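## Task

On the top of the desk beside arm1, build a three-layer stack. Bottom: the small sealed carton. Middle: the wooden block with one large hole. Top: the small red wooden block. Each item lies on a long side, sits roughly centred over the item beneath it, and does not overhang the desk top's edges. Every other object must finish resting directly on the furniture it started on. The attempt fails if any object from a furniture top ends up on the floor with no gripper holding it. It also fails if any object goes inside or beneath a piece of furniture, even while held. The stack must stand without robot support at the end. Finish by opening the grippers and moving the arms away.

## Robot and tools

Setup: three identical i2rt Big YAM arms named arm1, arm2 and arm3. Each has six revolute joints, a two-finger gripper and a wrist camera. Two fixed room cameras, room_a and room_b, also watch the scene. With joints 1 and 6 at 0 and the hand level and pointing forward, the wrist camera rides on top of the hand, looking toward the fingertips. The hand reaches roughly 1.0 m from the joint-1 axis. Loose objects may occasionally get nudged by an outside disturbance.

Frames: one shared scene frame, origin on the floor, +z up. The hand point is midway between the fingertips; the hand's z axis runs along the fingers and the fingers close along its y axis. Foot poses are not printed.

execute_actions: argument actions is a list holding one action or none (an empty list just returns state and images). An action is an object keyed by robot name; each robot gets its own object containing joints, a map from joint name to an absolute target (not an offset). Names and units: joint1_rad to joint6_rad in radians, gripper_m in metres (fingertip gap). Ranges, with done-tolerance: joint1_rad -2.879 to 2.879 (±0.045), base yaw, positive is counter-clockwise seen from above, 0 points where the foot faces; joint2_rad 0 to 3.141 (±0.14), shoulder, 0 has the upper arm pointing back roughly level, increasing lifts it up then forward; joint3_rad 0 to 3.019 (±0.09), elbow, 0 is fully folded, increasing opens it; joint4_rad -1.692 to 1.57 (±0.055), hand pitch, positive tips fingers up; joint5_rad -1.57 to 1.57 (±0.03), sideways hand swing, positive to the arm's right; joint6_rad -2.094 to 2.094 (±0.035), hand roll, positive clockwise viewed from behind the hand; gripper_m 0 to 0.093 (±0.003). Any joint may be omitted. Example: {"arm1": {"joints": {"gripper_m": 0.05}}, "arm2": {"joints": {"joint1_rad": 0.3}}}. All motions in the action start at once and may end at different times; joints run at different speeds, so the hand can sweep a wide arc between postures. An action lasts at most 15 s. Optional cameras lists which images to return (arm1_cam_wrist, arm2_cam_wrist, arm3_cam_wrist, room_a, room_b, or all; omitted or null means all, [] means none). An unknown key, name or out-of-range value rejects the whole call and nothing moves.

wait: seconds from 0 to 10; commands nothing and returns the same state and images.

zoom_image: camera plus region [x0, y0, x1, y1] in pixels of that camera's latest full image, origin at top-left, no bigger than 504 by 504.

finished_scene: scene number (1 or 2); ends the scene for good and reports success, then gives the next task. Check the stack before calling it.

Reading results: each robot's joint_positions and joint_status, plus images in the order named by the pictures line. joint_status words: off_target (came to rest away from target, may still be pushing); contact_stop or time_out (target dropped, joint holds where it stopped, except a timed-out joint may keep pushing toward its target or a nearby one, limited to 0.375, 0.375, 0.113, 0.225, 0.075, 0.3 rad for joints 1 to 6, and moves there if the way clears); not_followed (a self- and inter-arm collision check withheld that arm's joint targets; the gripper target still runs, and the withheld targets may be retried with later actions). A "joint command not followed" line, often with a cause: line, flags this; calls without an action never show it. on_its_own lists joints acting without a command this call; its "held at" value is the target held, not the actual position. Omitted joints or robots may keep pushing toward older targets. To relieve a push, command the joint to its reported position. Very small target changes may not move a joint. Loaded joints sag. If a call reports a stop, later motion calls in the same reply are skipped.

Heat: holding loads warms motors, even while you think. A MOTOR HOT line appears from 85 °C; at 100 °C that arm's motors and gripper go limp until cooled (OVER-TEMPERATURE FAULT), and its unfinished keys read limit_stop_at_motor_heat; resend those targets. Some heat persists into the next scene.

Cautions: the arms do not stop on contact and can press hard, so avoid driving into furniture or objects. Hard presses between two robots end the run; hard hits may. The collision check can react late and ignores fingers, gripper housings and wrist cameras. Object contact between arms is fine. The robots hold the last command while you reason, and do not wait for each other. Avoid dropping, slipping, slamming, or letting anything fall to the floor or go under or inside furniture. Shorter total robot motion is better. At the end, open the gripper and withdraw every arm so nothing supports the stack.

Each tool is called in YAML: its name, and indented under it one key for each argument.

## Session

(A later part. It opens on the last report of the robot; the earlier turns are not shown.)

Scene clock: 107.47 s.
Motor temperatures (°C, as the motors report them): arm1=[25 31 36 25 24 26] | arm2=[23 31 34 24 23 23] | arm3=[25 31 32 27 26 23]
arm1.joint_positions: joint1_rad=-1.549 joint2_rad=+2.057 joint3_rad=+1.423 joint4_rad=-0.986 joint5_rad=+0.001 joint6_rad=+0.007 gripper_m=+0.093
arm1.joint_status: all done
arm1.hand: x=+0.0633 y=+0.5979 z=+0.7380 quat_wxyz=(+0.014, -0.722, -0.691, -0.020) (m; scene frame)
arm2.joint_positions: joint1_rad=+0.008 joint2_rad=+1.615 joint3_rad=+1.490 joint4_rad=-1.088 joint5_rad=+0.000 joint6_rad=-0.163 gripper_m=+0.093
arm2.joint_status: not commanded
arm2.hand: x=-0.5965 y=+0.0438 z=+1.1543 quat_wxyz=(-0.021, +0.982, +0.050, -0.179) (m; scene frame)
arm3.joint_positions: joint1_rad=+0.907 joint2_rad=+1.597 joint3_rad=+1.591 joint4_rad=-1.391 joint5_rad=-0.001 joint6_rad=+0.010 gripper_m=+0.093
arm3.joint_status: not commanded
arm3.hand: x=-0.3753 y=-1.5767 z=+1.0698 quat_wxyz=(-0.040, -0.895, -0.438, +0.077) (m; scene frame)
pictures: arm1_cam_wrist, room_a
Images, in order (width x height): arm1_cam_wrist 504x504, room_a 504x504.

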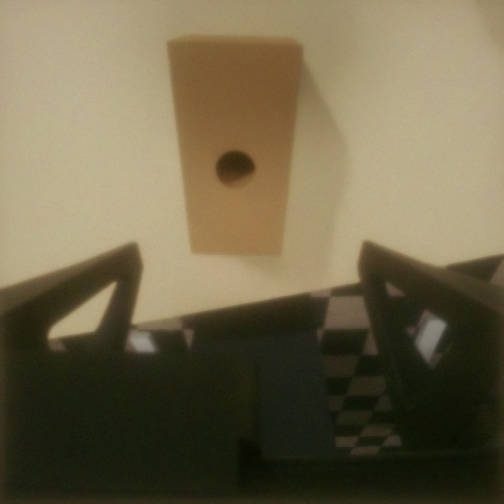

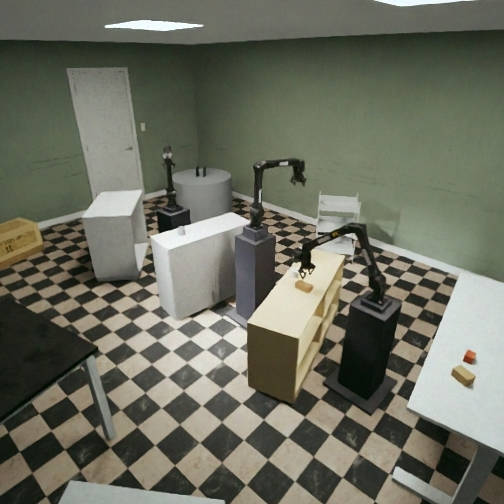

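execute_actions:
  actions:
    - {"arm1":{"joints":{"joint1_rad":-1.52,"joint2_rad":2.13,"joint3_rad":1.41,"joint4_rad":-0.85}}}
  cameras: ["arm1_cam_wrist"]

Scene clock: 109.10 s.
Motor temperatures (°C, as the motors report them): arm1=[25 31 36 25 24 26] | arm2=[23 31 35 24 23 23] | arm3=[25 31 32 27 26 23]
arm1.joint_positions: joint1_rad=-1.526 joint2_rad=+2.121 joint3_rad=+1.410 joint4_rad=-0.860 joint5_rad=+0.001 joint6_rad=+0.007 gripper_m=+0.093
arm1.joint_status: all done
arm1.hand: x=+0.0762 y=+0.5853 z=+0.6989 quat_wxyz=(-0.002, -0.715, -0.700, -0.003) (m; scene frame)
arm2.joint_positions: joint1_rad=+0.008 joint2_rad=+1.615 joint3_rad=+1.490 joint4_rad=-1.088 joint5_rad=+0.000 joint6_rad=-0.163 gripper_m=+0.093
arm2.joint_status: not commanded
arm2.hand: x=-0.5965 y=+0.0438 z=+1.1543 quat_wxyz=(-0.021, +0.982, +0.050, -0.179) (m; scene frame)
arm3.joint_positions: joint1_rad=+0.907 joint2_rad=+1.597 joint3_rad=+1.591 joint4_rad=-1.391 joint5_rad=-0.001 joint6_rad=+0.010 gripper_m=+0.093
arm3.joint_status: not commanded
arm3.hand: x=-0.3753 y=-1.5767 z=+1.0698 quat_wxyz=(-0.040, -0.895, -0.438, +0.077) (m; scene frame)
pictures: arm1_cam_wrist
Images, in order (width x height): arm1_cam_wrist 504x504.

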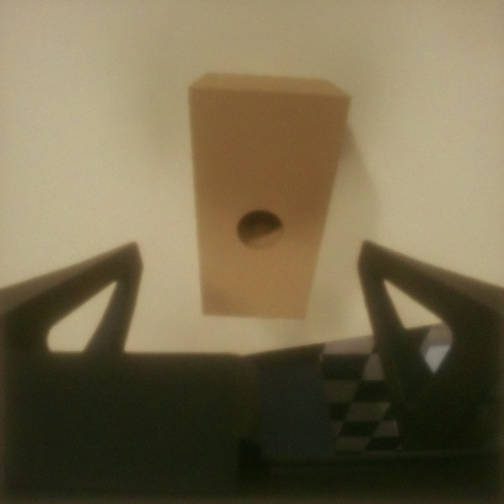

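execute_actions:
  actions:
    - {"arm1":{"joints":{"joint1_rad":-1.53,"joint2_rad":2.17,"joint3_rad":1.375,"joint4_rad":-0.775}}}
  cameras: ["arm1_cam_wrist"]

Scene clock: 110.70 s.
Motor temperatures (°C, as the motors report them): arm1=[25 31 35 25 24 26] | arm2=[23 31 35 24 23 23] | arm3=[25 31 32 27 26 23]
arm1.joint_positions: joint1_rad=-1.526 joint2_rad=+2.157 joint3_rad=+1.376 joint4_rad=-0.786 joint5_rad=+0.001 joint6_rad=+0.007 gripper_m=+0.093
arm1.joint_status: all done
arm1.hand: x=+0.0765 y=+0.5920 z=+0.6698 quat_wxyz=(-0.004, -0.715, -0.700, -0.001) (m; scene frame)
arm2.joint_positions: joint1_rad=+0.008 joint2_rad=+1.615 joint3_rad=+1.490 joint4_rad=-1.088 joint5_rad=+0.000 joint6_rad=-0.163 gripper_m=+0.093
arm2.joint_status: not commanded
arm2.hand: x=-0.5965 y=+0.0438 z=+1.1543 quat_wxyz=(-0.021, +0.982, +0.050, -0.179) (m; scene frame)
arm3.joint_positions: joint1_rad=+0.907 joint2_rad=+1.597 joint3_rad=+1.591 joint4_rad=-1.391 joint5_rad=-0.001 joint6_rad=+0.010 gripper_m=+0.093
arm3.joint_status: not commanded
arm3.hand: x=-0.3753 y=-1.5767 z=+1.0698 quat_wxyz=(-0.040, -0.895, -0.438, +0.077) (m; scene frame)
pictures: arm1_cam_wrist
Images, in order (width x height): arm1_cam_wrist 504x504.

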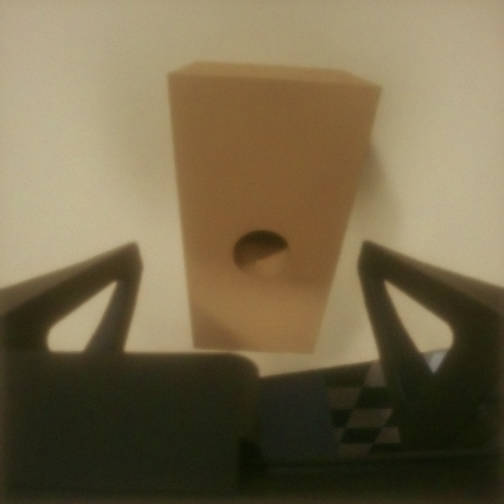

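execute_actions:
  actions:
    - {"arm1":{"joints":{"joint2_rad":2.195,"joint3_rad":1.34,"joint4_rad":-0.725}}}
  cameras: ["arm1_cam_wrist"]

Scene clock: 111.90 s.
Motor temperatures (°C, as the motors report them): arm1=[25 31 35 25 24 26] | arm2=[23 31 35 24 23 23] | arm3=[25 31 32 27 26 23]
arm1.joint_positions: joint1_rad=-1.526 joint2_rad=+2.179 joint3_rad=+1.342 joint4_rad=-0.736 joint5_rad=+0.001 joint6_rad=+0.007 gripper_m=+0.093
arm1.joint_status: all done
arm1.hand: x=+0.0769 y=+0.6028 z=+0.6493 quat_wxyz=(-0.002, -0.715, -0.700, -0.003) (m; scene frame)
arm2.joint_positions: joint1_rad=+0.008 joint2_rad=+1.615 joint3_rad=+1.490 joint4_rad=-1.088 joint5_rad=+0.000 joint6_rad=-0.163 gripper_m=+0.093
arm2.joint_status: not commanded
arm2.hand: x=-0.5965 y=+0.0438 z=+1.1543 quat_wxyz=(-0.021, +0.982, +0.050, -0.179) (m; scene frame)
arm3.joint_positions: joint1_rad=+0.907 joint2_rad=+1.597 joint3_rad=+1.591 joint4_rad=-1.391 joint5_rad=-0.001 joint6_rad=+0.010 gripper_m=+0.093
arm3.joint_status: not commanded
arm3.hand: x=-0.3753 y=-1.5767 z=+1.0698 quat_wxyz=(-0.040, -0.895, -0.438, +0.077) (m; scene frame)
pictures: arm1_cam_wrist
Images, in order (width x height): arm1_cam_wrist 504x504.

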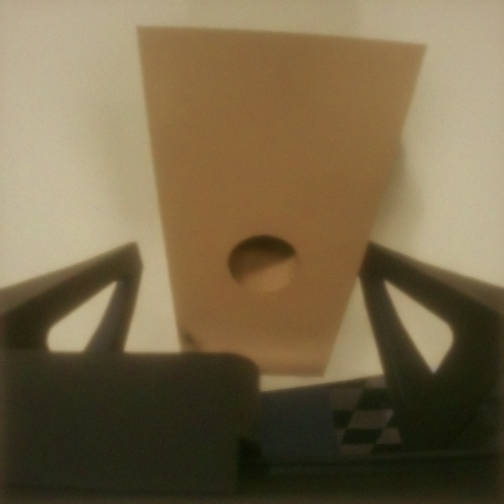

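execute_actions:
  actions:
    - {"arm1":{"joints":{"gripper_m":0.05}}}
  cameras: ["arm1_cam_wrist"]

execute_actions:
  actions:
    - {"arm1":{"joints":{"joint2_rad":1.9,"joint3_rad":1.45,"joint4_rad":-1.1}}}
  cameras: ["arm1_cam_wrist","room_a"]

Scene clock: 112.73 s.
Motor temperatures (°C, as the motors report them): arm1=[25 31 35 25 24 26] | arm2=[23 31 35 24 23 23] | arm3=[25 31 32 27 26 23]
arm1.joint_positions: joint1_rad=-1.526 joint2_rad=+2.179 joint3_rad=+1.342 joint4_rad=-0.736 joint5_rad=+0.001 joint6_rad=+0.007 gripper_m=+0.060
arm1.joint_status: gripper_m off_target (ended at +0.060, target +0.050)
arm1.hand: x=+0.0767 y=+0.6027 z=+0.6493 quat_wxyz=(-0.002, -0.714, -0.700, -0.003) (m; scene frame)
arm2.joint_positions: joint1_rad=+0.008 joint2_rad=+1.615 joint3_rad=+1.490 joint4_rad=-1.088 joint5_rad=+0.000 joint6_rad=-0.163 gripper_m=+0.093
arm2.joint_status: not commanded
arm2.hand: x=-0.5965 y=+0.0438 z=+1.1543 quat_wxyz=(-0.021, +0.982, +0.050, -0.179) (m; scene frame)
arm3.joint_positions: joint1_rad=+0.907 joint2_rad=+1.597 joint3_rad=+1.591 joint4_rad=-1.391 joint5_rad=-0.001 joint6_rad=+0.010 gripper_m=+0.093
arm3.joint_status: not commanded
arm3.hand: x=-0.3753 y=-1.5767 z=+1.0698 quat_wxyz=(-0.040, -0.895, -0.438, +0.077) (m; scene frame)
pictures: arm1_cam_wrist
Images, in order (width x height): arm1_cam_wrist 504x504.

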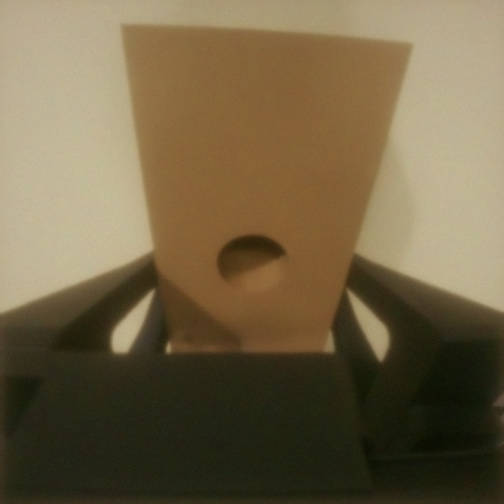

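Scene clock: 114.00 s.
Motor temperatures (°C, as the motors report them): arm1=[25 31 35 25 24 26] | arm2=[23 31 35 24 23 23] | arm3=[25 31 32 27 26 23]
arm1.joint_positions: joint1_rad=-1.526 joint2_rad=+1.898 joint3_rad=+1.417 joint4_rad=-1.092 joint5_rad=+0.001 joint6_rad=+0.007 gripper_m=+0.060
arm1.joint_status: all done
arm1.hand: x=+0.0753 y=+0.6060 z=+0.8212 quat_wxyz=(-0.002, -0.714, -0.700, -0.003) (m; scene frame)
arm2.joint_positions: joint1_rad=+0.008 joint2_rad=+1.615 joint3_rad=+1.490 joint4_rad=-1.088 joint5_rad=+0.000 joint6_rad=-0.163 gripper_m=+0.093
arm2.joint_status: not commanded
arm2.hand: x=-0.5965 y=+0.0438 z=+1.1543 quat_wxyz=(-0.021, +0.982, +0.050, -0.179) (m; scene frame)
arm3.joint_positions: joint1_rad=+0.907 joint2_rad=+1.597 joint3_rad=+1.591 joint4_rad=-1.391 joint5_rad=-0.001 joint6_rad=+0.010 gripper_m=+0.093
arm3.joint_status: not commanded
arm3.hand: x=-0.3753 y=-1.5767 z=+1.0698 quat_wxyz=(-0.040, -0.895, -0.438, +0.077) (m; scene frame)
pictures: arm1_cam_wrist, room_a
Images, in order (width x height): arm1_cam_wrist 504x504, room_a 504x504.

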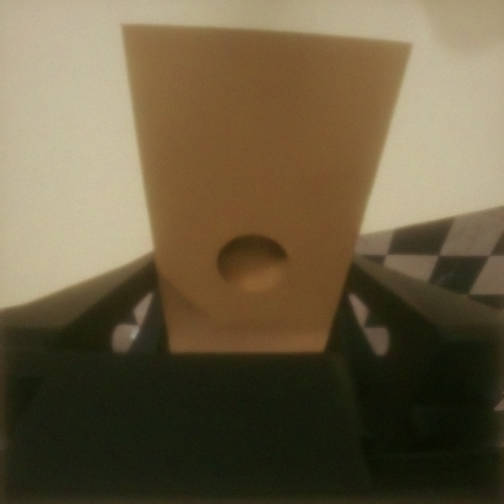

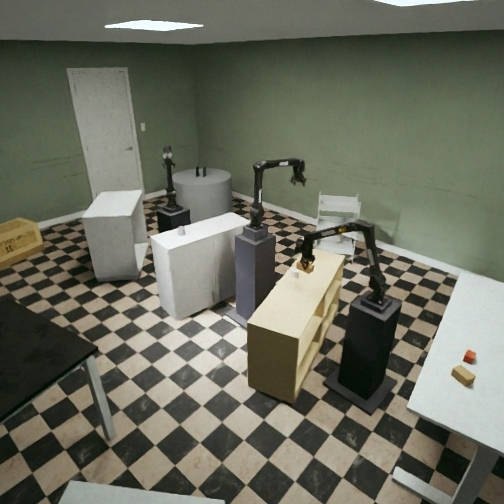

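execute_actions:
  actions:
    - {"arm1":{"joints":{"joint1_rad":1.159,"joint3_rad":1.9,"joint4_rad":-1.56}}}
  cameras: ["room_a"]

Scene clock: 116.83 s.
Motor temperatures (°C, as the motors report them): arm1=[25 31 36 25 24 26] | arm2=[23 31 35 24 23 23] | arm3=[25 31 32 27 26 23]
arm1.joint_positions: joint1_rad=+1.167 joint2_rad=+1.926 joint3_rad=+1.861 joint4_rad=-1.551 joint5_rad=-0.003 joint6_rad=+0.006 gripper_m=+0.060
arm1.joint_status: all done
arm1.hand: x=+0.3442 y=+1.6777 z=+0.9702 quat_wxyz=(+0.016, +0.524, -0.852, +0.013) (m; scene frame)
arm2.joint_positions: joint1_rad=+0.008 joint2_rad=+1.615 joint3_rad=+1.490 joint4_rad=-1.088 joint5_rad=+0.000 joint6_rad=-0.163 gripper_m=+0.093
arm2.joint_status: not commanded
arm2.hand: x=-0.5965 y=+0.0438 z=+1.1543 quat_wxyz=(-0.021, +0.982, +0.050, -0.179) (m; scene frame)
arm3.joint_positions: joint1_rad=+0.907 joint2_rad=+1.597 joint3_rad=+1.591 joint4_rad=-1.391 joint5_rad=-0.001 joint6_rad=+0.010 gripper_m=+0.093
arm3.joint_status: not commanded
arm3.hand: x=-0.3753 y=-1.5767 z=+1.0698 quat_wxyz=(-0.040, -0.895, -0.438, +0.077) (m; scene frame)
pictures: room_a
Images, in order (width x height): room_a 504x504.

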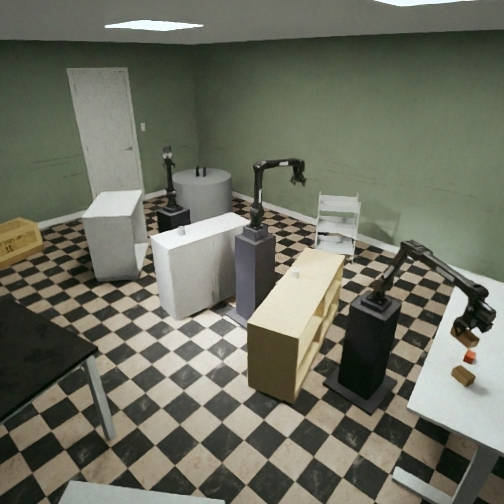

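execute_actions:
  actions:
    - {"arm1":{"joints":{"joint1_rad":1.15,"joint2_rad":2.15,"joint3_rad":1.99,"joint4_rad":-1.385}}}
  cameras: ["arm1_cam_wrist","room_a"]

Scene clock: 118.50 s.
Motor temperatures (°C, as the motors report them): arm1=[25 31 36 25 24 26] | arm2=[23 31 35 24 23 23] | arm3=[25 31 32 27 26 23]
arm1.joint_positions: joint1_rad=+1.160 joint2_rad=+2.198 joint3_rad=+1.948 joint4_rad=-1.393 joint5_rad=-0.003 joint6_rad=+0.006 gripper_m=+0.060
arm1.joint_status: all done
arm1.hand: x=+0.3783 y=+1.7326 z=+0.8357 quat_wxyz=(+0.029, +0.520, -0.853, +0.020) (m; scene frame)
arm2.joint_positions: joint1_rad=+0.008 joint2_rad=+1.615 joint3_rad=+1.490 joint4_rad=-1.088 joint5_rad=+0.000 joint6_rad=-0.163 gripper_m=+0.093
arm2.joint_status: not commanded
arm2.hand: x=-0.5965 y=+0.0438 z=+1.1543 quat_wxyz=(-0.021, +0.982, +0.050, -0.179) (m; scene frame)
arm3.joint_positions: joint1_rad=+0.907 joint2_rad=+1.597 joint3_rad=+1.591 joint4_rad=-1.391 joint5_rad=-0.001 joint6_rad=+0.010 gripper_m=+0.093
arm3.joint_status: not commanded
arm3.hand: x=-0.3753 y=-1.5767 z=+1.0698 quat_wxyz=(-0.040, -0.895, -0.438, +0.077) (m; scene frame)
pictures: arm1_cam_wrist, room_a
Images, in order (width x height): arm1_cam_wrist 504x504, room_a 504x504.

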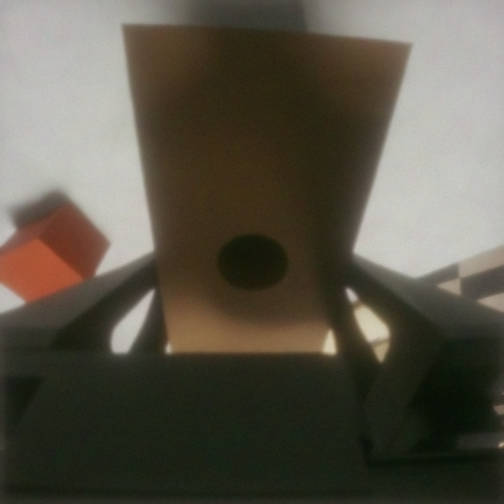

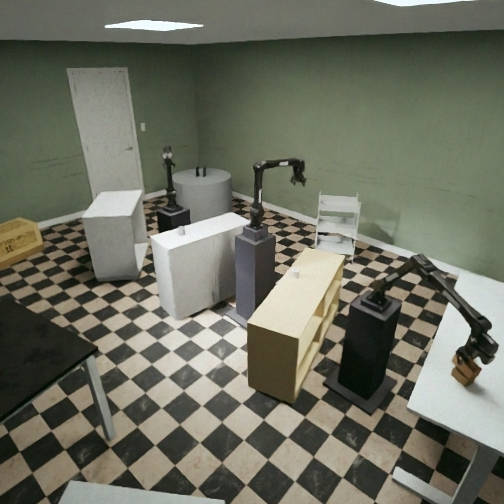

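execute_actions:
  actions:
    - {"arm1":{"joints":{"joint4_rad":-1.3}}}
  cameras: ["room_a"]

Scene clock: 119.57 s.
Motor temperatures (°C, as the motors report them): arm1=[25 32 36 25 24 26] | arm2=[23 31 35 24 23 23] | arm3=[25 31 32 27 26 23]
arm1.joint_positions: joint1_rad=+1.160 joint2_rad=+2.198 joint3_rad=+1.948 joint4_rad=-1.312 joint5_rad=-0.003 joint6_rad=+0.006 gripper_m=+0.060
arm1.joint_status: all done
arm1.hand: x=+0.3873 y=+1.7504 z=+0.8351 quat_wxyz=(-0.006, +0.521, -0.854, -0.001) (m; scene frame)
arm2.joint_positions: joint1_rad=+0.008 joint2_rad=+1.615 joint3_rad=+1.490 joint4_rad=-1.088 joint5_rad=+0.000 joint6_rad=-0.163 gripper_m=+0.093
arm2.joint_status: not commanded
arm2.hand: x=-0.5965 y=+0.0438 z=+1.1543 quat_wxyz=(-0.021, +0.982, +0.050, -0.179) (m; scene frame)
arm3.joint_positions: joint1_rad=+0.907 joint2_rad=+1.597 joint3_rad=+1.591 joint4_rad=-1.391 joint5_rad=-0.001 joint6_rad=+0.010 gripper_m=+0.093
arm3.joint_status: not commanded
arm3.hand: x=-0.3753 y=-1.5767 z=+1.0698 quat_wxyz=(-0.040, -0.895, -0.438, +0.077) (m; scene frame)
pictures: room_a
Images, in order (width x height): room_a 504x504.

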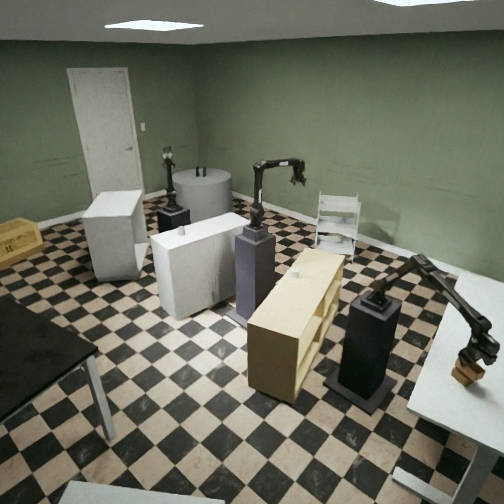

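execute_actions:
  actions:
    - {"arm1":{"joints":{"joint3_rad":1.92,"joint4_rad":-1.265}}}
  cameras: ["room_a"]

Scene clock: 120.63 s.
Motor temperatures (°C, as the motors report them): arm1=[25 32 36 25 24 26] | arm2=[23 31 35 24 23 23] | arm3=[25 31 32 27 26 23]
arm1.joint_positions: joint1_rad=+1.160 joint2_rad=+2.197 joint3_rad=+1.910 joint4_rad=-1.277 joint5_rad=-0.003 joint6_rad=+0.006 gripper_m=+0.060
arm1.joint_status: all done
arm1.hand: x=+0.3855 y=+1.7466 z=+0.8224 quat_wxyz=(-0.006, +0.521, -0.854, -0.001) (m; scene frame)
arm2.joint_positions: joint1_rad=+0.008 joint2_rad=+1.615 joint3_rad=+1.490 joint4_rad=-1.088 joint5_rad=+0.000 joint6_rad=-0.163 gripper_m=+0.093
arm2.joint_status: not commanded
arm2.hand: x=-0.5965 y=+0.0438 z=+1.1543 quat_wxyz=(-0.021, +0.982, +0.050, -0.179) (m; scene frame)
arm3.joint_positions: joint1_rad=+0.907 joint2_rad=+1.597 joint3_rad=+1.591 joint4_rad=-1.391 joint5_rad=-0.001 joint6_rad=+0.010 gripper_m=+0.093
arm3.joint_status: not commanded
arm3.hand: x=-0.3753 y=-1.5767 z=+1.0698 quat_wxyz=(-0.040, -0.895, -0.438, +0.077) (m; scene frame)
pictures: room_a
Images, in order (width x height): room_a 504x504.

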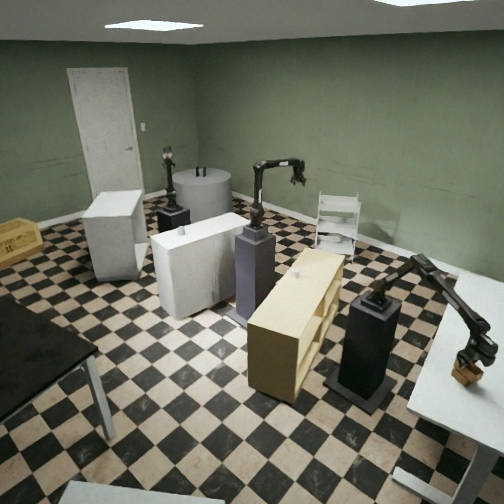

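Another ~0.008–0.01.

execute_actions:
  actions:
    - {"arm1":{"joints":{"joint3_rad":1.892,"joint4_rad":-1.24}}}
  cameras: ["room_a","arm1_cam_wrist"]

zoom_image:
  camera: "room_a"
  region: [424, 320, 504, 400]

Scene clock: 121.47 s.
Motor temperatures (°C, as the motors report them): arm1=[25 32 36 25 24 26] | arm2=[23 31 35 24 23 23] | arm3=[25 31 32 27 26 23]
arm1.joint_positions: joint1_rad=+1.160 joint2_rad=+2.197 joint3_rad=+1.888 joint4_rad=-1.252 joint5_rad=-0.003 joint6_rad=+0.006 gripper_m=+0.060
arm1.joint_status: all done
arm1.hand: x=+0.3847 y=+1.7450 z=+0.8144 quat_wxyz=(-0.007, +0.521, -0.854, -0.002) (m; scene frame)
arm2.joint_positions: joint1_rad=+0.008 joint2_rad=+1.615 joint3_rad=+1.490 joint4_rad=-1.088 joint5_rad=+0.000 joint6_rad=-0.163 gripper_m=+0.093
arm2.joint_status: not commanded
arm2.hand: x=-0.5965 y=+0.0438 z=+1.1543 quat_wxyz=(-0.021, +0.982, +0.050, -0.179) (m; scene frame)
arm3.joint_positions: joint1_rad=+0.907 joint2_rad=+1.597 joint3_rad=+1.591 joint4_rad=-1.391 joint5_rad=-0.001 joint6_rad=+0.010 gripper_m=+0.093
arm3.joint_status: not commanded
arm3.hand: x=-0.3753 y=-1.5767 z=+1.0698 quat_wxyz=(-0.040, -0.895, -0.438, +0.077) (m; scene frame)
pictures: arm1_cam_wrist, room_a
Images, in order (width x height): arm1_cam_wrist 504x504, room_a 504x504.

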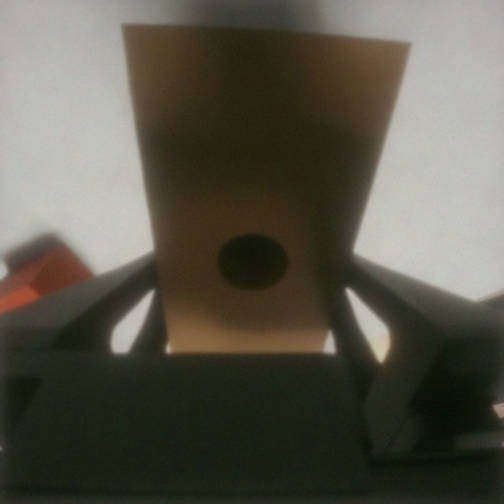

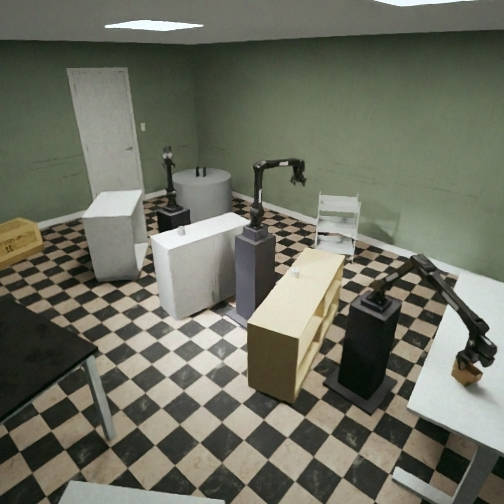

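Region (424, 320, 504, 400) of room_a's 504x504 image, scaled by 6.300, with more detail than that image has.

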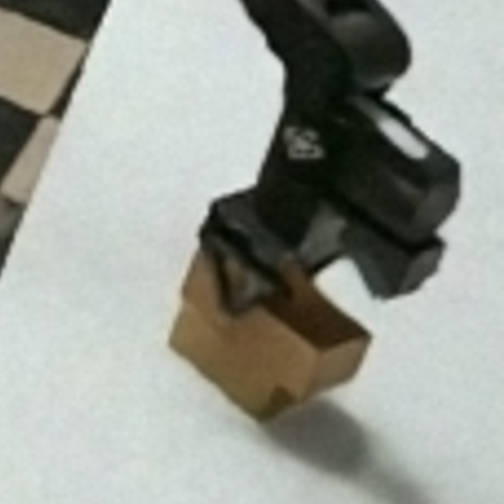

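execute_actions:
  actions:
    - {"arm1":{"joints":{"gripper_m":0.093}}}
  cameras: ["arm1_cam_wrist"]

execute_actions:
  actions:
    - {"arm1":{"joints":{"joint2_rad":1.95,"joint4_rad":-1.45}}}
  cameras: ["arm1_cam_wrist","room_a"]

Scene clock: 122.37 s.
Motor temperatures (°C, as the motors report them): arm1=[25 32 36 25 24 26] | arm2=[23 31 35 24 23 23] | arm3=[25 31 32 27 26 23]
arm1.joint_positions: joint1_rad=+1.160 joint2_rad=+2.185 joint3_rad=+1.888 joint4_rad=-1.251 joint5_rad=-0.003 joint6_rad=+0.006 gripper_m=+0.093
arm1.joint_status: all done
arm1.hand: x=+0.3853 y=+1.7460 z=+0.8217 quat_wxyz=(-0.012, +0.521, -0.854, -0.005) (m; scene frame)
arm2.joint_positions: joint1_rad=+0.008 joint2_rad=+1.615 joint3_rad=+1.490 joint4_rad=-1.088 joint5_rad=+0.000 joint6_rad=-0.163 gripper_m=+0.093
arm2.joint_status: not commanded
arm2.hand: x=-0.5965 y=+0.0438 z=+1.1543 quat_wxyz=(-0.021, +0.982, +0.050, -0.179) (m; scene frame)
arm3.joint_positions: joint1_rad=+0.907 joint2_rad=+1.597 joint3_rad=+1.591 joint4_rad=-1.391 joint5_rad=-0.001 joint6_rad=+0.010 gripper_m=+0.093
arm3.joint_status: not commanded
arm3.hand: x=-0.3753 y=-1.5767 z=+1.0698 quat_wxyz=(-0.040, -0.895, -0.438, +0.077) (m; scene frame)
pictures: arm1_cam_wrist
Images, in order (width x height): arm1_cam_wrist 504x504.

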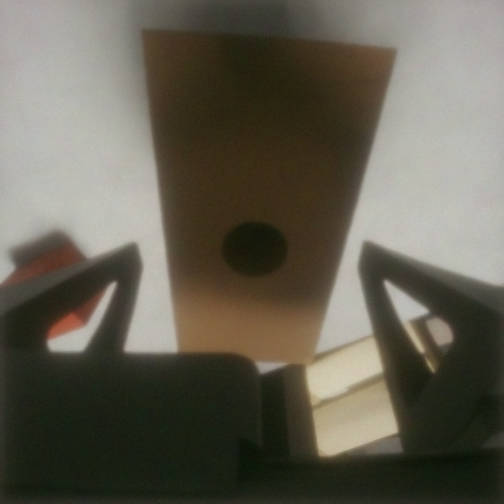

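Scene clock: 123.60 s.
Motor temperatures (°C, as the motors report them): arm1=[25 32 36 25 24 26] | arm2=[23 31 36 24 23 23] | arm3=[25 31 32 27 26 23]
arm1.joint_positions: joint1_rad=+1.160 joint2_rad=+1.932 joint3_rad=+1.882 joint4_rad=-1.442 joint5_rad=-0.003 joint6_rad=+0.006 gripper_m=+0.093
arm1.joint_status: all done
arm1.hand: x=+0.3631 y=+1.7048 z=+0.9752 quat_wxyz=(-0.036, +0.520, -0.853, -0.020) (m; scene frame)
arm2.joint_positions: joint1_rad=+0.008 joint2_rad=+1.615 joint3_rad=+1.490 joint4_rad=-1.088 joint5_rad=+0.000 joint6_rad=-0.163 gripper_m=+0.093
arm2.joint_status: not commanded
arm2.hand: x=-0.5965 y=+0.0438 z=+1.1543 quat_wxyz=(-0.021, +0.982, +0.050, -0.179) (m; scene frame)
arm3.joint_positions: joint1_rad=+0.907 joint2_rad=+1.597 joint3_rad=+1.591 joint4_rad=-1.391 joint5_rad=-0.001 joint6_rad=+0.010 gripper_m=+0.093
arm3.joint_status: not commanded
arm3.hand: x=-0.3753 y=-1.5767 z=+1.0698 quat_wxyz=(-0.040, -0.895, -0.438, +0.077) (m; scene frame)
pictures: arm1_cam_wrist, room_a
Images, in order (width x height): arm1_cam_wrist 504x504, room_a 504x504.

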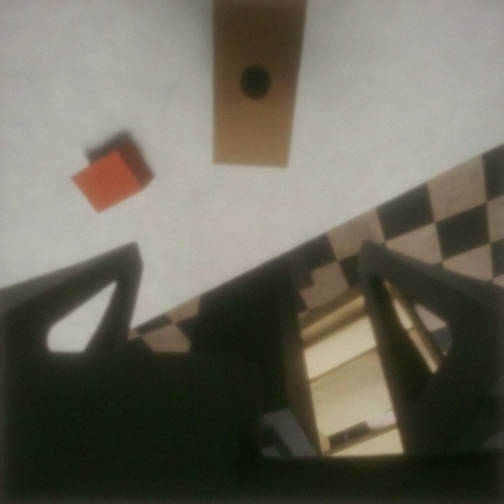

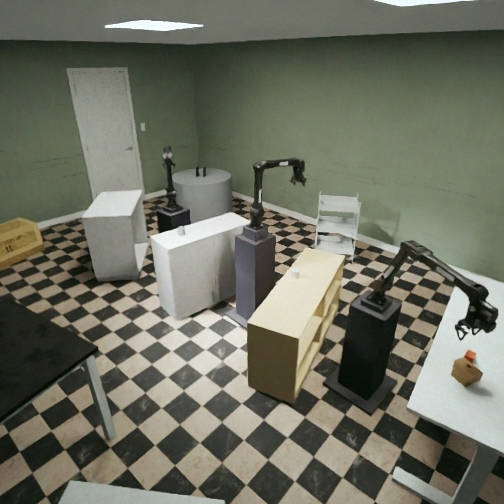

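execute_actions:
  actions:
    - {"arm1":{"joints":{"joint1_rad":1.425,"joint6_rad":-1.74,"joint4_rad":-1.5}}}
  cameras: []

execute_actions:
  actions:
    - {"arm1":{"joints":{"joint2_rad":2.02,"joint3_rad":1.66,"joint4_rad":-1.17}}}
  cameras: ["arm1_cam_wrist","room_a"]

Scene clock: 126.60 s.
Motor temperatures (°C, as the motors report them): arm1=[25 32 36 25 24 26] | arm2=[23 31 36 24 23 23] | arm3=[25 31 32 27 26 23]
arm1.joint_positions: joint1_rad=+1.422 joint2_rad=+1.932 joint3_rad=+1.882 joint4_rad=-1.491 joint5_rad=-0.002 joint6_rad=-1.729 gripper_m=+0.093
arm1.joint_status: all done
arm1.hand: x=+0.2077 y=+1.7470 z=+0.9732 quat_wxyz=(-0.015, +1.000, -0.024, +0.006) (m; scene frame)
arm2.joint_positions: joint1_rad=+0.008 joint2_rad=+1.615 joint3_rad=+1.490 joint4_rad=-1.088 joint5_rad=+0.000 joint6_rad=-0.163 gripper_m=+0.093
arm2.joint_status: not commanded
arm2.hand: x=-0.5965 y=+0.0438 z=+1.1543 quat_wxyz=(-0.021, +0.982, +0.050, -0.179) (m; scene frame)
arm3.joint_positions: joint1_rad=+0.907 joint2_rad=+1.597 joint3_rad=+1.591 joint4_rad=-1.391 joint5_rad=-0.001 joint6_rad=+0.010 gripper_m=+0.093
arm3.joint_status: not commanded
arm3.hand: x=-0.3753 y=-1.5767 z=+1.0698 quat_wxyz=(-0.040, -0.895, -0.438, +0.077) (m; scene frame)
pictures: none
No camera images: the call's "cameras" was empty. Leave "cameras" out to get every camera's image.

Scene clock: 127.70 s.
Motor temperatures (°C, as the motors report them): arm1=[25 32 36 25 24 26] | arm2=[23 31 36 24 23 23] | arm3=[25 31 32 27 26 23]
arm1.joint_positions: joint1_rad=+1.422 joint2_rad=+2.037 joint3_rad=+1.648 joint4_rad=-1.181 joint5_rad=-0.002 joint6_rad=-1.730 gripper_m=+0.093
arm1.joint_status: all done
arm1.hand: x=+0.2086 y=+1.7452 z=+0.8248 quat_wxyz=(-0.001, +1.000, -0.024, +0.003) (m; scene frame)
arm2.joint_positions: joint1_rad=+0.008 joint2_rad=+1.615 joint3_rad=+1.490 joint4_rad=-1.088 joint5_rad=+0.000 joint6_rad=-0.163 gripper_m=+0.093
arm2.joint_status: not commanded
arm2.hand: x=-0.5965 y=+0.0438 z=+1.1543 quat_wxyz=(-0.021, +0.982, +0.050, -0.179) (m; scene frame)
arm3.joint_positions: joint1_rad=+0.907 joint2_rad=+1.597 joint3_rad=+1.591 joint4_rad=-1.391 joint5_rad=-0.001 joint6_rad=+0.010 gripper_m=+0.093
arm3.joint_status: not commanded
arm3.hand: x=-0.3753 y=-1.5767 z=+1.0698 quat_wxyz=(-0.040, -0.895, -0.438, +0.077) (m; scene frame)
pictures: arm1_cam_wrist, room_a
Images, in order (width x height): arm1_cam_wrist 504x504, room_a 504x504.

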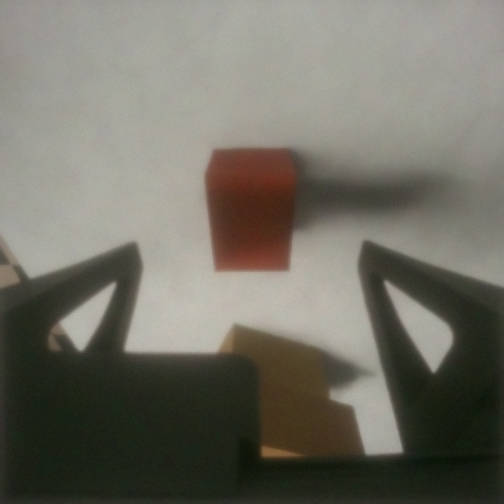

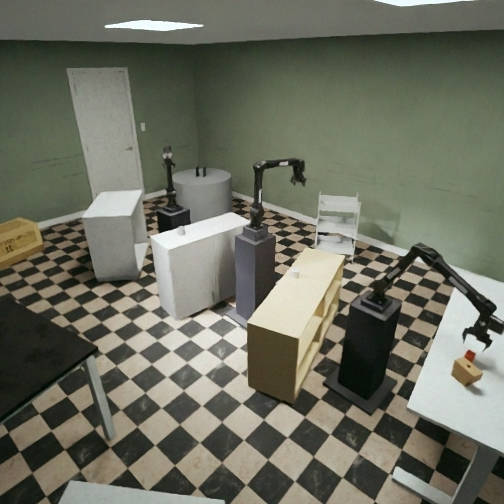

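execute_actions:
  actions:
    - {"arm1":{"joints":{"joint1_rad":1.40,"joint2_rad":2.075,"joint3_rad":1.615,"joint4_rad":-1.09}}}
  cameras: ["arm1_cam_wrist"]

Scene clock: 129.10 s.
Motor temperatures (°C, as the motors report them): arm1=[25 32 36 25 24 26] | arm2=[23 31 36 24 23 23] | arm3=[25 31 32 27 26 23]
arm1.joint_positions: joint1_rad=+1.408 joint2_rad=+2.058 joint3_rad=+1.617 joint4_rad=-1.101 joint5_rad=-0.002 joint6_rad=-1.730 gripper_m=+0.093
arm1.joint_status: all done
arm1.hand: x=+0.2186 y=+1.7487 z=+0.8016 quat_wxyz=(-0.014, +0.999, -0.031, +0.006) (m; scene frame)
arm2.joint_positions: joint1_rad=+0.008 joint2_rad=+1.615 joint3_rad=+1.490 joint4_rad=-1.088 joint5_rad=+0.000 joint6_rad=-0.163 gripper_m=+0.093
arm2.joint_status: not commanded
arm2.hand: x=-0.5965 y=+0.0438 z=+1.1543 quat_wxyz=(-0.021, +0.982, +0.050, -0.179) (m; scene frame)
arm3.joint_positions: joint1_rad=+0.907 joint2_rad=+1.597 joint3_rad=+1.591 joint4_rad=-1.391 joint5_rad=-0.001 joint6_rad=+0.010 gripper_m=+0.093
arm3.joint_status: not commanded
arm3.hand: x=-0.3753 y=-1.5767 z=+1.0698 quat_wxyz=(-0.040, -0.895, -0.438, +0.077) (m; scene frame)
pictures: arm1_cam_wrist
Images, in order (width x height): arm1_cam_wrist 504x504.

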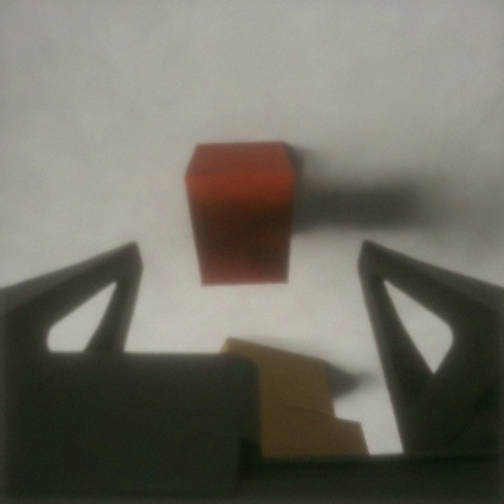

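execute_actions:
  actions:
    - {"arm1":{"joints":{"joint1_rad":1.388,"joint2_rad":2.11,"joint3_rad":1.605,"joint4_rad":-1.05}}}
  cameras: ["arm1_cam_wrist"]

Scene clock: 130.33 s.
Motor temperatures (°C, as the motors report them): arm1=[25 32 36 25 24 26] | arm2=[23 31 36 24 23 23] | arm3=[25 31 32 27 26 23]
arm1.joint_positions: joint1_rad=+1.397 joint2_rad=+2.094 joint3_rad=+1.606 joint4_rad=-1.061 joint5_rad=-0.002 joint6_rad=-1.730 gripper_m=+0.093
arm1.joint_status: all done
arm1.hand: x=+0.2256 y=+1.7482 z=+0.7770 quat_wxyz=(-0.011, +0.999, -0.037, +0.005) (m; scene frame)
arm2.joint_positions: joint1_rad=+0.008 joint2_rad=+1.615 joint3_rad=+1.490 joint4_rad=-1.088 joint5_rad=+0.000 joint6_rad=-0.163 gripper_m=+0.093
arm2.joint_status: not commanded
arm2.hand: x=-0.5965 y=+0.0438 z=+1.1543 quat_wxyz=(-0.021, +0.982, +0.050, -0.179) (m; scene frame)
arm3.joint_positions: joint1_rad=+0.907 joint2_rad=+1.597 joint3_rad=+1.591 joint4_rad=-1.391 joint5_rad=-0.001 joint6_rad=+0.010 gripper_m=+0.093
arm3.joint_status: not commanded
arm3.hand: x=-0.3753 y=-1.5767 z=+1.0698 quat_wxyz=(-0.040, -0.895, -0.438, +0.077) (m; scene frame)
pictures: arm1_cam_wrist
Images, in order (width x height): arm1_cam_wrist 504x504.

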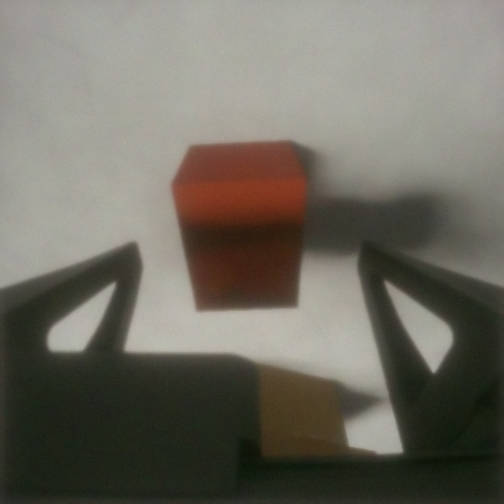

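execute_actions:
  actions:
    - {"arm1":{"joints":{"joint2_rad":2.14,"joint4_rad":-1.025}}}
  cameras: ["arm1_cam_wrist"]

Scene clock: 131.27 s.
Motor temperatures (°C, as the motors report them): arm1=[25 32 36 25 24 26] | arm2=[23 31 36 24 23 23] | arm3=[25 31 32 27 26 23]
arm1.joint_positions: joint1_rad=+1.397 joint2_rad=+2.123 joint3_rad=+1.606 joint4_rad=-1.036 joint5_rad=-0.002 joint6_rad=-1.730 gripper_m=+0.093
arm1.joint_status: all done
arm1.hand: x=+0.2262 y=+1.7503 z=+0.7602 quat_wxyz=(-0.009, +0.999, -0.037, +0.005) (m; scene frame)
arm2.joint_positions: joint1_rad=+0.008 joint2_rad=+1.615 joint3_rad=+1.490 joint4_rad=-1.088 joint5_rad=+0.000 joint6_rad=-0.163 gripper_m=+0.093
arm2.joint_status: not commanded
arm2.hand: x=-0.5965 y=+0.0438 z=+1.1543 quat_wxyz=(-0.021, +0.982, +0.050, -0.179) (m; scene frame)
arm3.joint_positions: joint1_rad=+0.907 joint2_rad=+1.597 joint3_rad=+1.591 joint4_rad=-1.391 joint5_rad=-0.001 joint6_rad=+0.010 gripper_m=+0.093
arm3.joint_status: not commanded
arm3.hand: x=-0.3753 y=-1.5767 z=+1.0698 quat_wxyz=(-0.040, -0.895, -0.438, +0.077) (m; scene frame)
pictures: arm1_cam_wrist
Images, in order (width x height): arm1_cam_wrist 504x504.

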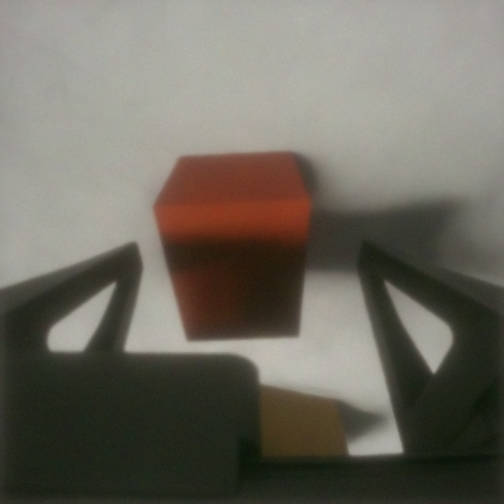

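execute_actions:
  actions:
    - {"arm1":{"joints":{"gripper_m":0.035}}}
  cameras: ["arm1_cam_wrist"]

execute_actions:
  actions:
    - {"arm1":{"joints":{"joint2_rad":1.8,"joint4_rad":-1.36}}}
  cameras: ["arm1_cam_wrist"]

Scene clock: 132.13 s.
Motor temperatures (°C, as the motors report them): arm1=[25 32 36 25 24 26] | arm2=[23 31 36 24 23 23] | arm3=[25 31 32 27 26 23]
arm1.joint_positions: joint1_rad=+1.397 joint2_rad=+2.123 joint3_rad=+1.606 joint4_rad=-1.035 joint5_rad=-0.002 joint6_rad=-1.731 gripper_m=+0.045
arm1.joint_status: gripper_m off_target (ended at +0.045, target +0.035)
arm1.hand: x=+0.2264 y=+1.7506 z=+0.7602 quat_wxyz=(-0.010, +0.999, -0.037, +0.005) (m; scene frame)
arm2.joint_positions: joint1_rad=+0.008 joint2_rad=+1.615 joint3_rad=+1.490 joint4_rad=-1.088 joint5_rad=+0.000 joint6_rad=-0.163 gripper_m=+0.093
arm2.joint_status: not commanded
arm2.hand: x=-0.5965 y=+0.0438 z=+1.1543 quat_wxyz=(-0.021, +0.982, +0.050, -0.179) (m; scene frame)
arm3.joint_positions: joint1_rad=+0.907 joint2_rad=+1.597 joint3_rad=+1.591 joint4_rad=-1.391 joint5_rad=-0.001 joint6_rad=+0.010 gripper_m=+0.093
arm3.joint_status: not commanded
arm3.hand: x=-0.3753 y=-1.5767 z=+1.0698 quat_wxyz=(-0.040, -0.895, -0.438, +0.077) (m; scene frame)
pictures: arm1_cam_wrist
Images, in order (width x height): arm1_cam_wrist 504x504.

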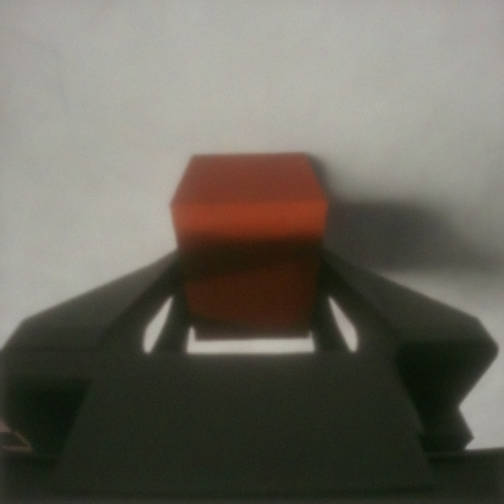

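Scene clock: 133.53 s.
Motor temperatures (°C, as the motors report them): arm1=[25 32 36 25 24 26] | arm2=[23 31 36 24 23 23] | arm3=[25 31 32 27 26 23]
arm1.joint_positions: joint1_rad=+1.397 joint2_rad=+1.795 joint3_rad=+1.587 joint4_rad=-1.352 joint5_rad=-0.002 joint6_rad=-1.731 gripper_m=+0.045
arm1.joint_status: all done
arm1.hand: x=+0.2095 y=+1.6855 z=+0.9373 quat_wxyz=(-0.005, +0.999, -0.037, +0.004) (m; scene frame)
arm2.joint_positions: joint1_rad=+0.008 joint2_rad=+1.615 joint3_rad=+1.490 joint4_rad=-1.088 joint5_rad=+0.000 joint6_rad=-0.163 gripper_m=+0.093
arm2.joint_status: not commanded
arm2.hand: x=-0.5965 y=+0.0438 z=+1.1543 quat_wxyz=(-0.021, +0.982, +0.050, -0.179) (m; scene frame)
arm3.joint_positions: joint1_rad=+0.907 joint2_rad=+1.597 joint3_rad=+1.591 joint4_rad=-1.391 joint5_rad=-0.001 joint6_rad=+0.010 gripper_m=+0.093
arm3.joint_status: not commanded
arm3.hand: x=-0.3753 y=-1.5767 z=+1.0698 quat_wxyz=(-0.040, -0.895, -0.438, +0.077) (m; scene frame)
pictures: arm1_cam_wrist
Images, in order (width x height): arm1_cam_wrist 504x504.

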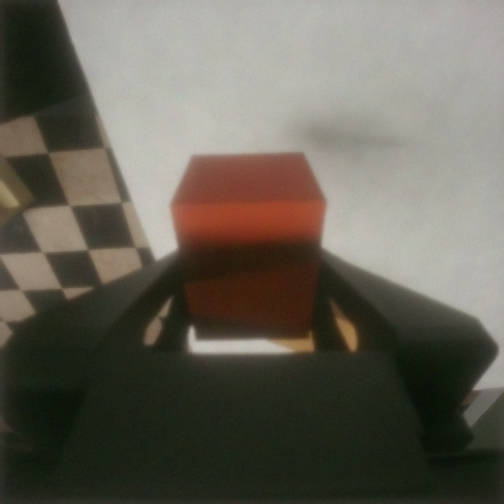

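execute_actions:
  actions:
    - {"arm1":{"joints":{"joint2_rad":1.98,"joint3_rad":2.08,"joint4_rad":-1.63,"joint6_rad":0.0}}}
  cameras: []

execute_actions:
  actions:
    - {"arm1":{"joints":{"joint1_rad":1.15,"joint2_rad":2.09,"joint4_rad":-1.52}}}
  cameras: ["arm1_cam_wrist","room_a"]

Scene clock: 136.40 s.
Motor temperatures (°C, as the motors report them): arm1=[25 32 37 25 24 26] | arm2=[23 31 36 24 23 23] | arm3=[25 31 32 27 26 23]
arm1.joint_positions: joint1_rad=+1.397 joint2_rad=+1.997 joint3_rad=+2.029 joint4_rad=-1.621 joint5_rad=-0.002 joint6_rad=-0.010 gripper_m=+0.045
arm1.joint_status: all done
arm1.hand: x=+0.2250 y=+1.7529 z=+0.9913 quat_wxyz=(+0.004, +0.624, -0.781, +0.007) (m; scene frame)
arm2.joint_positions: joint1_rad=+0.008 joint2_rad=+1.615 joint3_rad=+1.490 joint4_rad=-1.088 joint5_rad=+0.000 joint6_rad=-0.163 gripper_m=+0.093
arm2.joint_status: not commanded
arm2.hand: x=-0.5965 y=+0.0438 z=+1.1543 quat_wxyz=(-0.021, +0.982, +0.050, -0.179) (m; scene frame)
arm3.joint_positions: joint1_rad=+0.907 joint2_rad=+1.597 joint3_rad=+1.591 joint4_rad=-1.391 joint5_rad=-0.001 joint6_rad=+0.010 gripper_m=+0.093
arm3.joint_status: not commanded
arm3.hand: x=-0.3753 y=-1.5767 z=+1.0698 quat_wxyz=(-0.040, -0.895, -0.438, +0.077) (m; scene frame)
pictures: none
No camera images: the call's "cameras" was empty. Leave "cameras" out to get every camera's image.

Scene clock: 137.83 s.
Motor temperatures (°C, as the motors report them): arm1=[25 32 37 25 24 26] | arm2=[23 31 36 24 23 23] | arm3=[25 31 32 27 26 23]
arm1.joint_positions: joint1_rad=+1.155 joint2_rad=+2.107 joint3_rad=+2.029 joint4_rad=-1.528 joint5_rad=+0.002 joint6_rad=-0.008 gripper_m=+0.045
arm1.joint_status: all done
arm1.hand: x=+0.3787 y=+1.7260 z=+0.9249 quat_wxyz=(+0.011, +0.524, -0.851, +0.012) (m; scene frame)
arm2.joint_positions: joint1_rad=+0.008 joint2_rad=+1.615 joint3_rad=+1.490 joint4_rad=-1.088 joint5_rad=+0.000 joint6_rad=-0.163 gripper_m=+0.093
arm2.joint_status: not commanded
arm2.hand: x=-0.5965 y=+0.0438 z=+1.1543 quat_wxyz=(-0.021, +0.982, +0.050, -0.179) (m; scene frame)
arm3.joint_positions: joint1_rad=+0.907 joint2_rad=+1.597 joint3_rad=+1.591 joint4_rad=-1.391 joint5_rad=-0.001 joint6_rad=+0.010 gripper_m=+0.093
arm3.joint_status: not commanded
arm3.hand: x=-0.3753 y=-1.5767 z=+1.0698 quat_wxyz=(-0.040, -0.895, -0.438, +0.077) (m; scene frame)
pictures: arm1_cam_wrist, room_a
Images, in order (width x height): arm1_cam_wrist 504x504, room_a 504x504.

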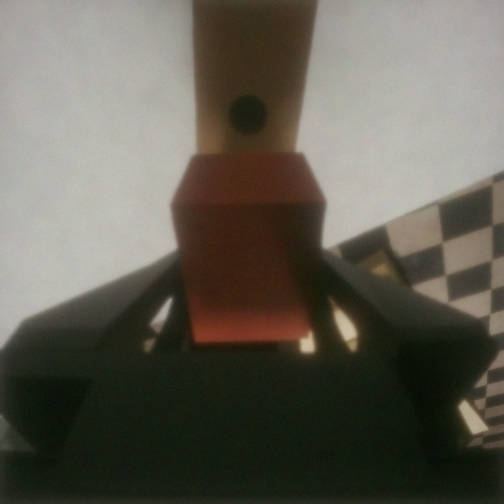

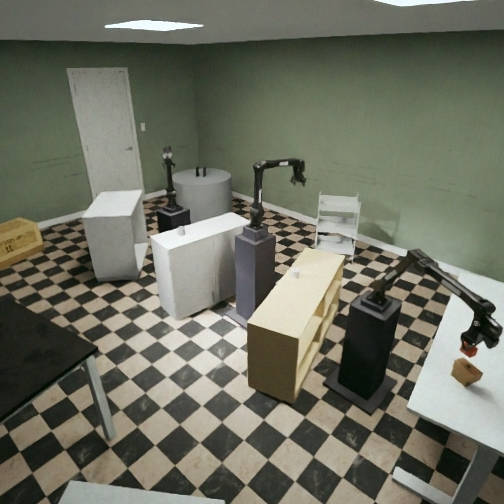

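execute_actions:
  actions:
    - {"arm1":{"joints":{"joint1_rad":1.168,"joint2_rad":2.15,"joint3_rad":2.01,"joint4_rad":-1.415}}}
  cameras: ["arm1_cam_wrist"]

Scene clock: 139.27 s.
Motor temperatures (°C, as the motors report them): arm1=[25 32 37 25 24 26] | arm2=[23 31 36 24 23 23] | arm3=[25 31 32 27 26 23]
arm1.joint_positions: joint1_rad=+1.157 joint2_rad=+2.144 joint3_rad=+2.007 joint4_rad=-1.427 joint5_rad=+0.002 joint6_rad=-0.008 gripper_m=+0.045
arm1.joint_status: all done
arm1.hand: x=+0.3863 y=+1.7430 z=+0.8928 quat_wxyz=(-0.007, +0.525, -0.851, +0.001) (m; scene frame)
arm2.joint_positions: joint1_rad=+0.008 joint2_rad=+1.615 joint3_rad=+1.490 joint4_rad=-1.088 joint5_rad=+0.000 joint6_rad=-0.163 gripper_m=+0.093
arm2.joint_status: not commanded
arm2.hand: x=-0.5965 y=+0.0438 z=+1.1543 quat_wxyz=(-0.021, +0.982, +0.050, -0.179) (m; scene frame)
arm3.joint_positions: joint1_rad=+0.907 joint2_rad=+1.597 joint3_rad=+1.591 joint4_rad=-1.391 joint5_rad=-0.001 joint6_rad=+0.010 gripper_m=+0.093
arm3.joint_status: not commanded
arm3.hand: x=-0.3753 y=-1.5767 z=+1.0698 quat_wxyz=(-0.040, -0.895, -0.438, +0.077) (m; scene frame)
pictures: arm1_cam_wrist
Images, in order (width x height): arm1_cam_wrist 504x504.

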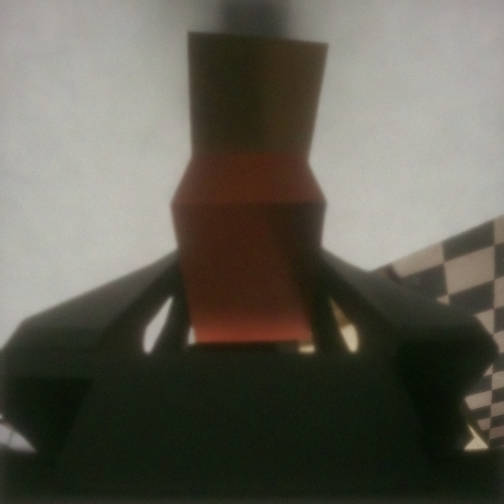

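execute_actions:
  actions:
    - {"arm1":{"joints":{"joint3_rad":1.95,"joint4_rad":-1.35}}}
  cameras: []

execute_actions:
  actions:
    - {"arm1":{"joints":{"joint3_rad":1.918,"joint4_rad":-1.315}}}
  cameras: ["arm1_cam_wrist","room_a"]

zoom_image:
  camera: "room_a"
  region: [424, 320, 504, 400]

Scene clock: 140.57 s.
Motor temperatures (°C, as the motors report them): arm1=[25 32 37 25 24 26] | arm2=[23 31 36 24 23 23] | arm3=[25 31 32 27 26 23]
arm1.joint_positions: joint1_rad=+1.157 joint2_rad=+2.146 joint3_rad=+1.944 joint4_rad=-1.361 joint5_rad=+0.002 joint6_rad=-0.008 gripper_m=+0.045
arm1.joint_status: all done
arm1.hand: x=+0.3851 y=+1.7402 z=+0.8676 quat_wxyz=(-0.007, +0.525, -0.851, +0.001) (m; scene frame)
arm2.joint_positions: joint1_rad=+0.008 joint2_rad=+1.615 joint3_rad=+1.490 joint4_rad=-1.088 joint5_rad=+0.000 joint6_rad=-0.163 gripper_m=+0.093
arm2.joint_status: not commanded
arm2.hand: x=-0.5965 y=+0.0438 z=+1.1543 quat_wxyz=(-0.021, +0.982, +0.050, -0.179) (m; scene frame)
arm3.joint_positions: joint1_rad=+0.907 joint2_rad=+1.597 joint3_rad=+1.591 joint4_rad=-1.391 joint5_rad=-0.001 joint6_rad=+0.010 gripper_m=+0.093
arm3.joint_status: not commanded
arm3.hand: x=-0.3753 y=-1.5767 z=+1.0698 quat_wxyz=(-0.040, -0.895, -0.438, +0.077) (m; scene frame)
pictures: none
No camera images: the call's "cameras" was empty. Leave "cameras" out to get every camera's image.

Scene clock: 141.20 s.
Motor temperatures (°C, as the motors report them): arm1=[25 32 37 25 24 26] | arm2=[23 31 36 24 23 23] | arm3=[25 31 32 27 26 23]
arm1.joint_positions: joint1_rad=+1.157 joint2_rad=+2.146 joint3_rad=+1.929 joint4_rad=-1.328 joint5_rad=+0.003 joint6_rad=-0.008 gripper_m=+0.045
arm1.joint_status: all done
arm1.hand: x=+0.3868 y=+1.7429 z=+0.8619 quat_wxyz=(-0.016, +0.525, -0.851, -0.003) (m; scene frame)
arm2.joint_positions: joint1_rad=+0.008 joint2_rad=+1.615 joint3_rad=+1.490 joint4_rad=-1.088 joint5_rad=+0.000 joint6_rad=-0.163 gripper_m=+0.093
arm2.joint_status: not commanded
arm2.hand: x=-0.5965 y=+0.0438 z=+1.1543 quat_wxyz=(-0.021, +0.982, +0.050, -0.179) (m; scene frame)
arm3.joint_positions: joint1_rad=+0.907 joint2_rad=+1.597 joint3_rad=+1.591 joint4_rad=-1.391 joint5_rad=-0.001 joint6_rad=+0.010 gripper_m=+0.093
arm3.joint_status: not commanded
arm3.hand: x=-0.3753 y=-1.5767 z=+1.0698 quat_wxyz=(-0.040, -0.895, -0.438, +0.077) (m; scene frame)
pictures: arm1_cam_wrist, room_a
Images, in order (width x height): arm1_cam_wrist 504x504, room_a 504x504.

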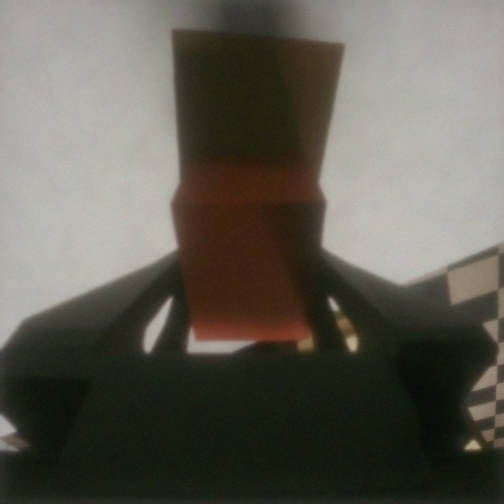

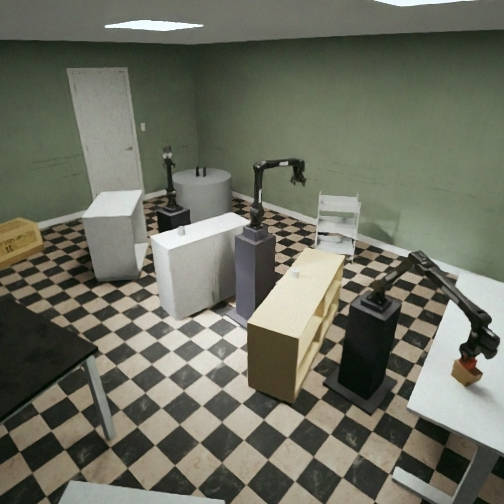

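Region (424, 320, 504, 400) of room_a's 504x504 image, scaled by 6.300, with more detail than that image has.

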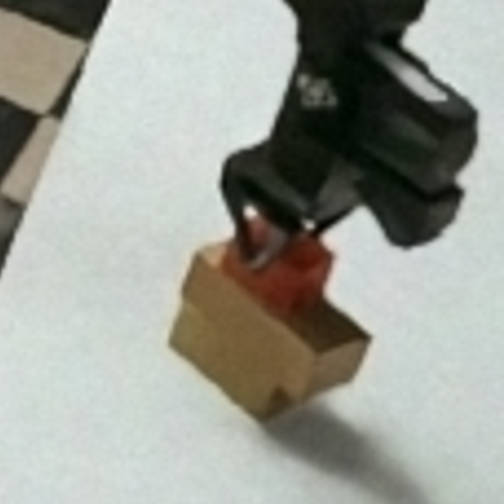

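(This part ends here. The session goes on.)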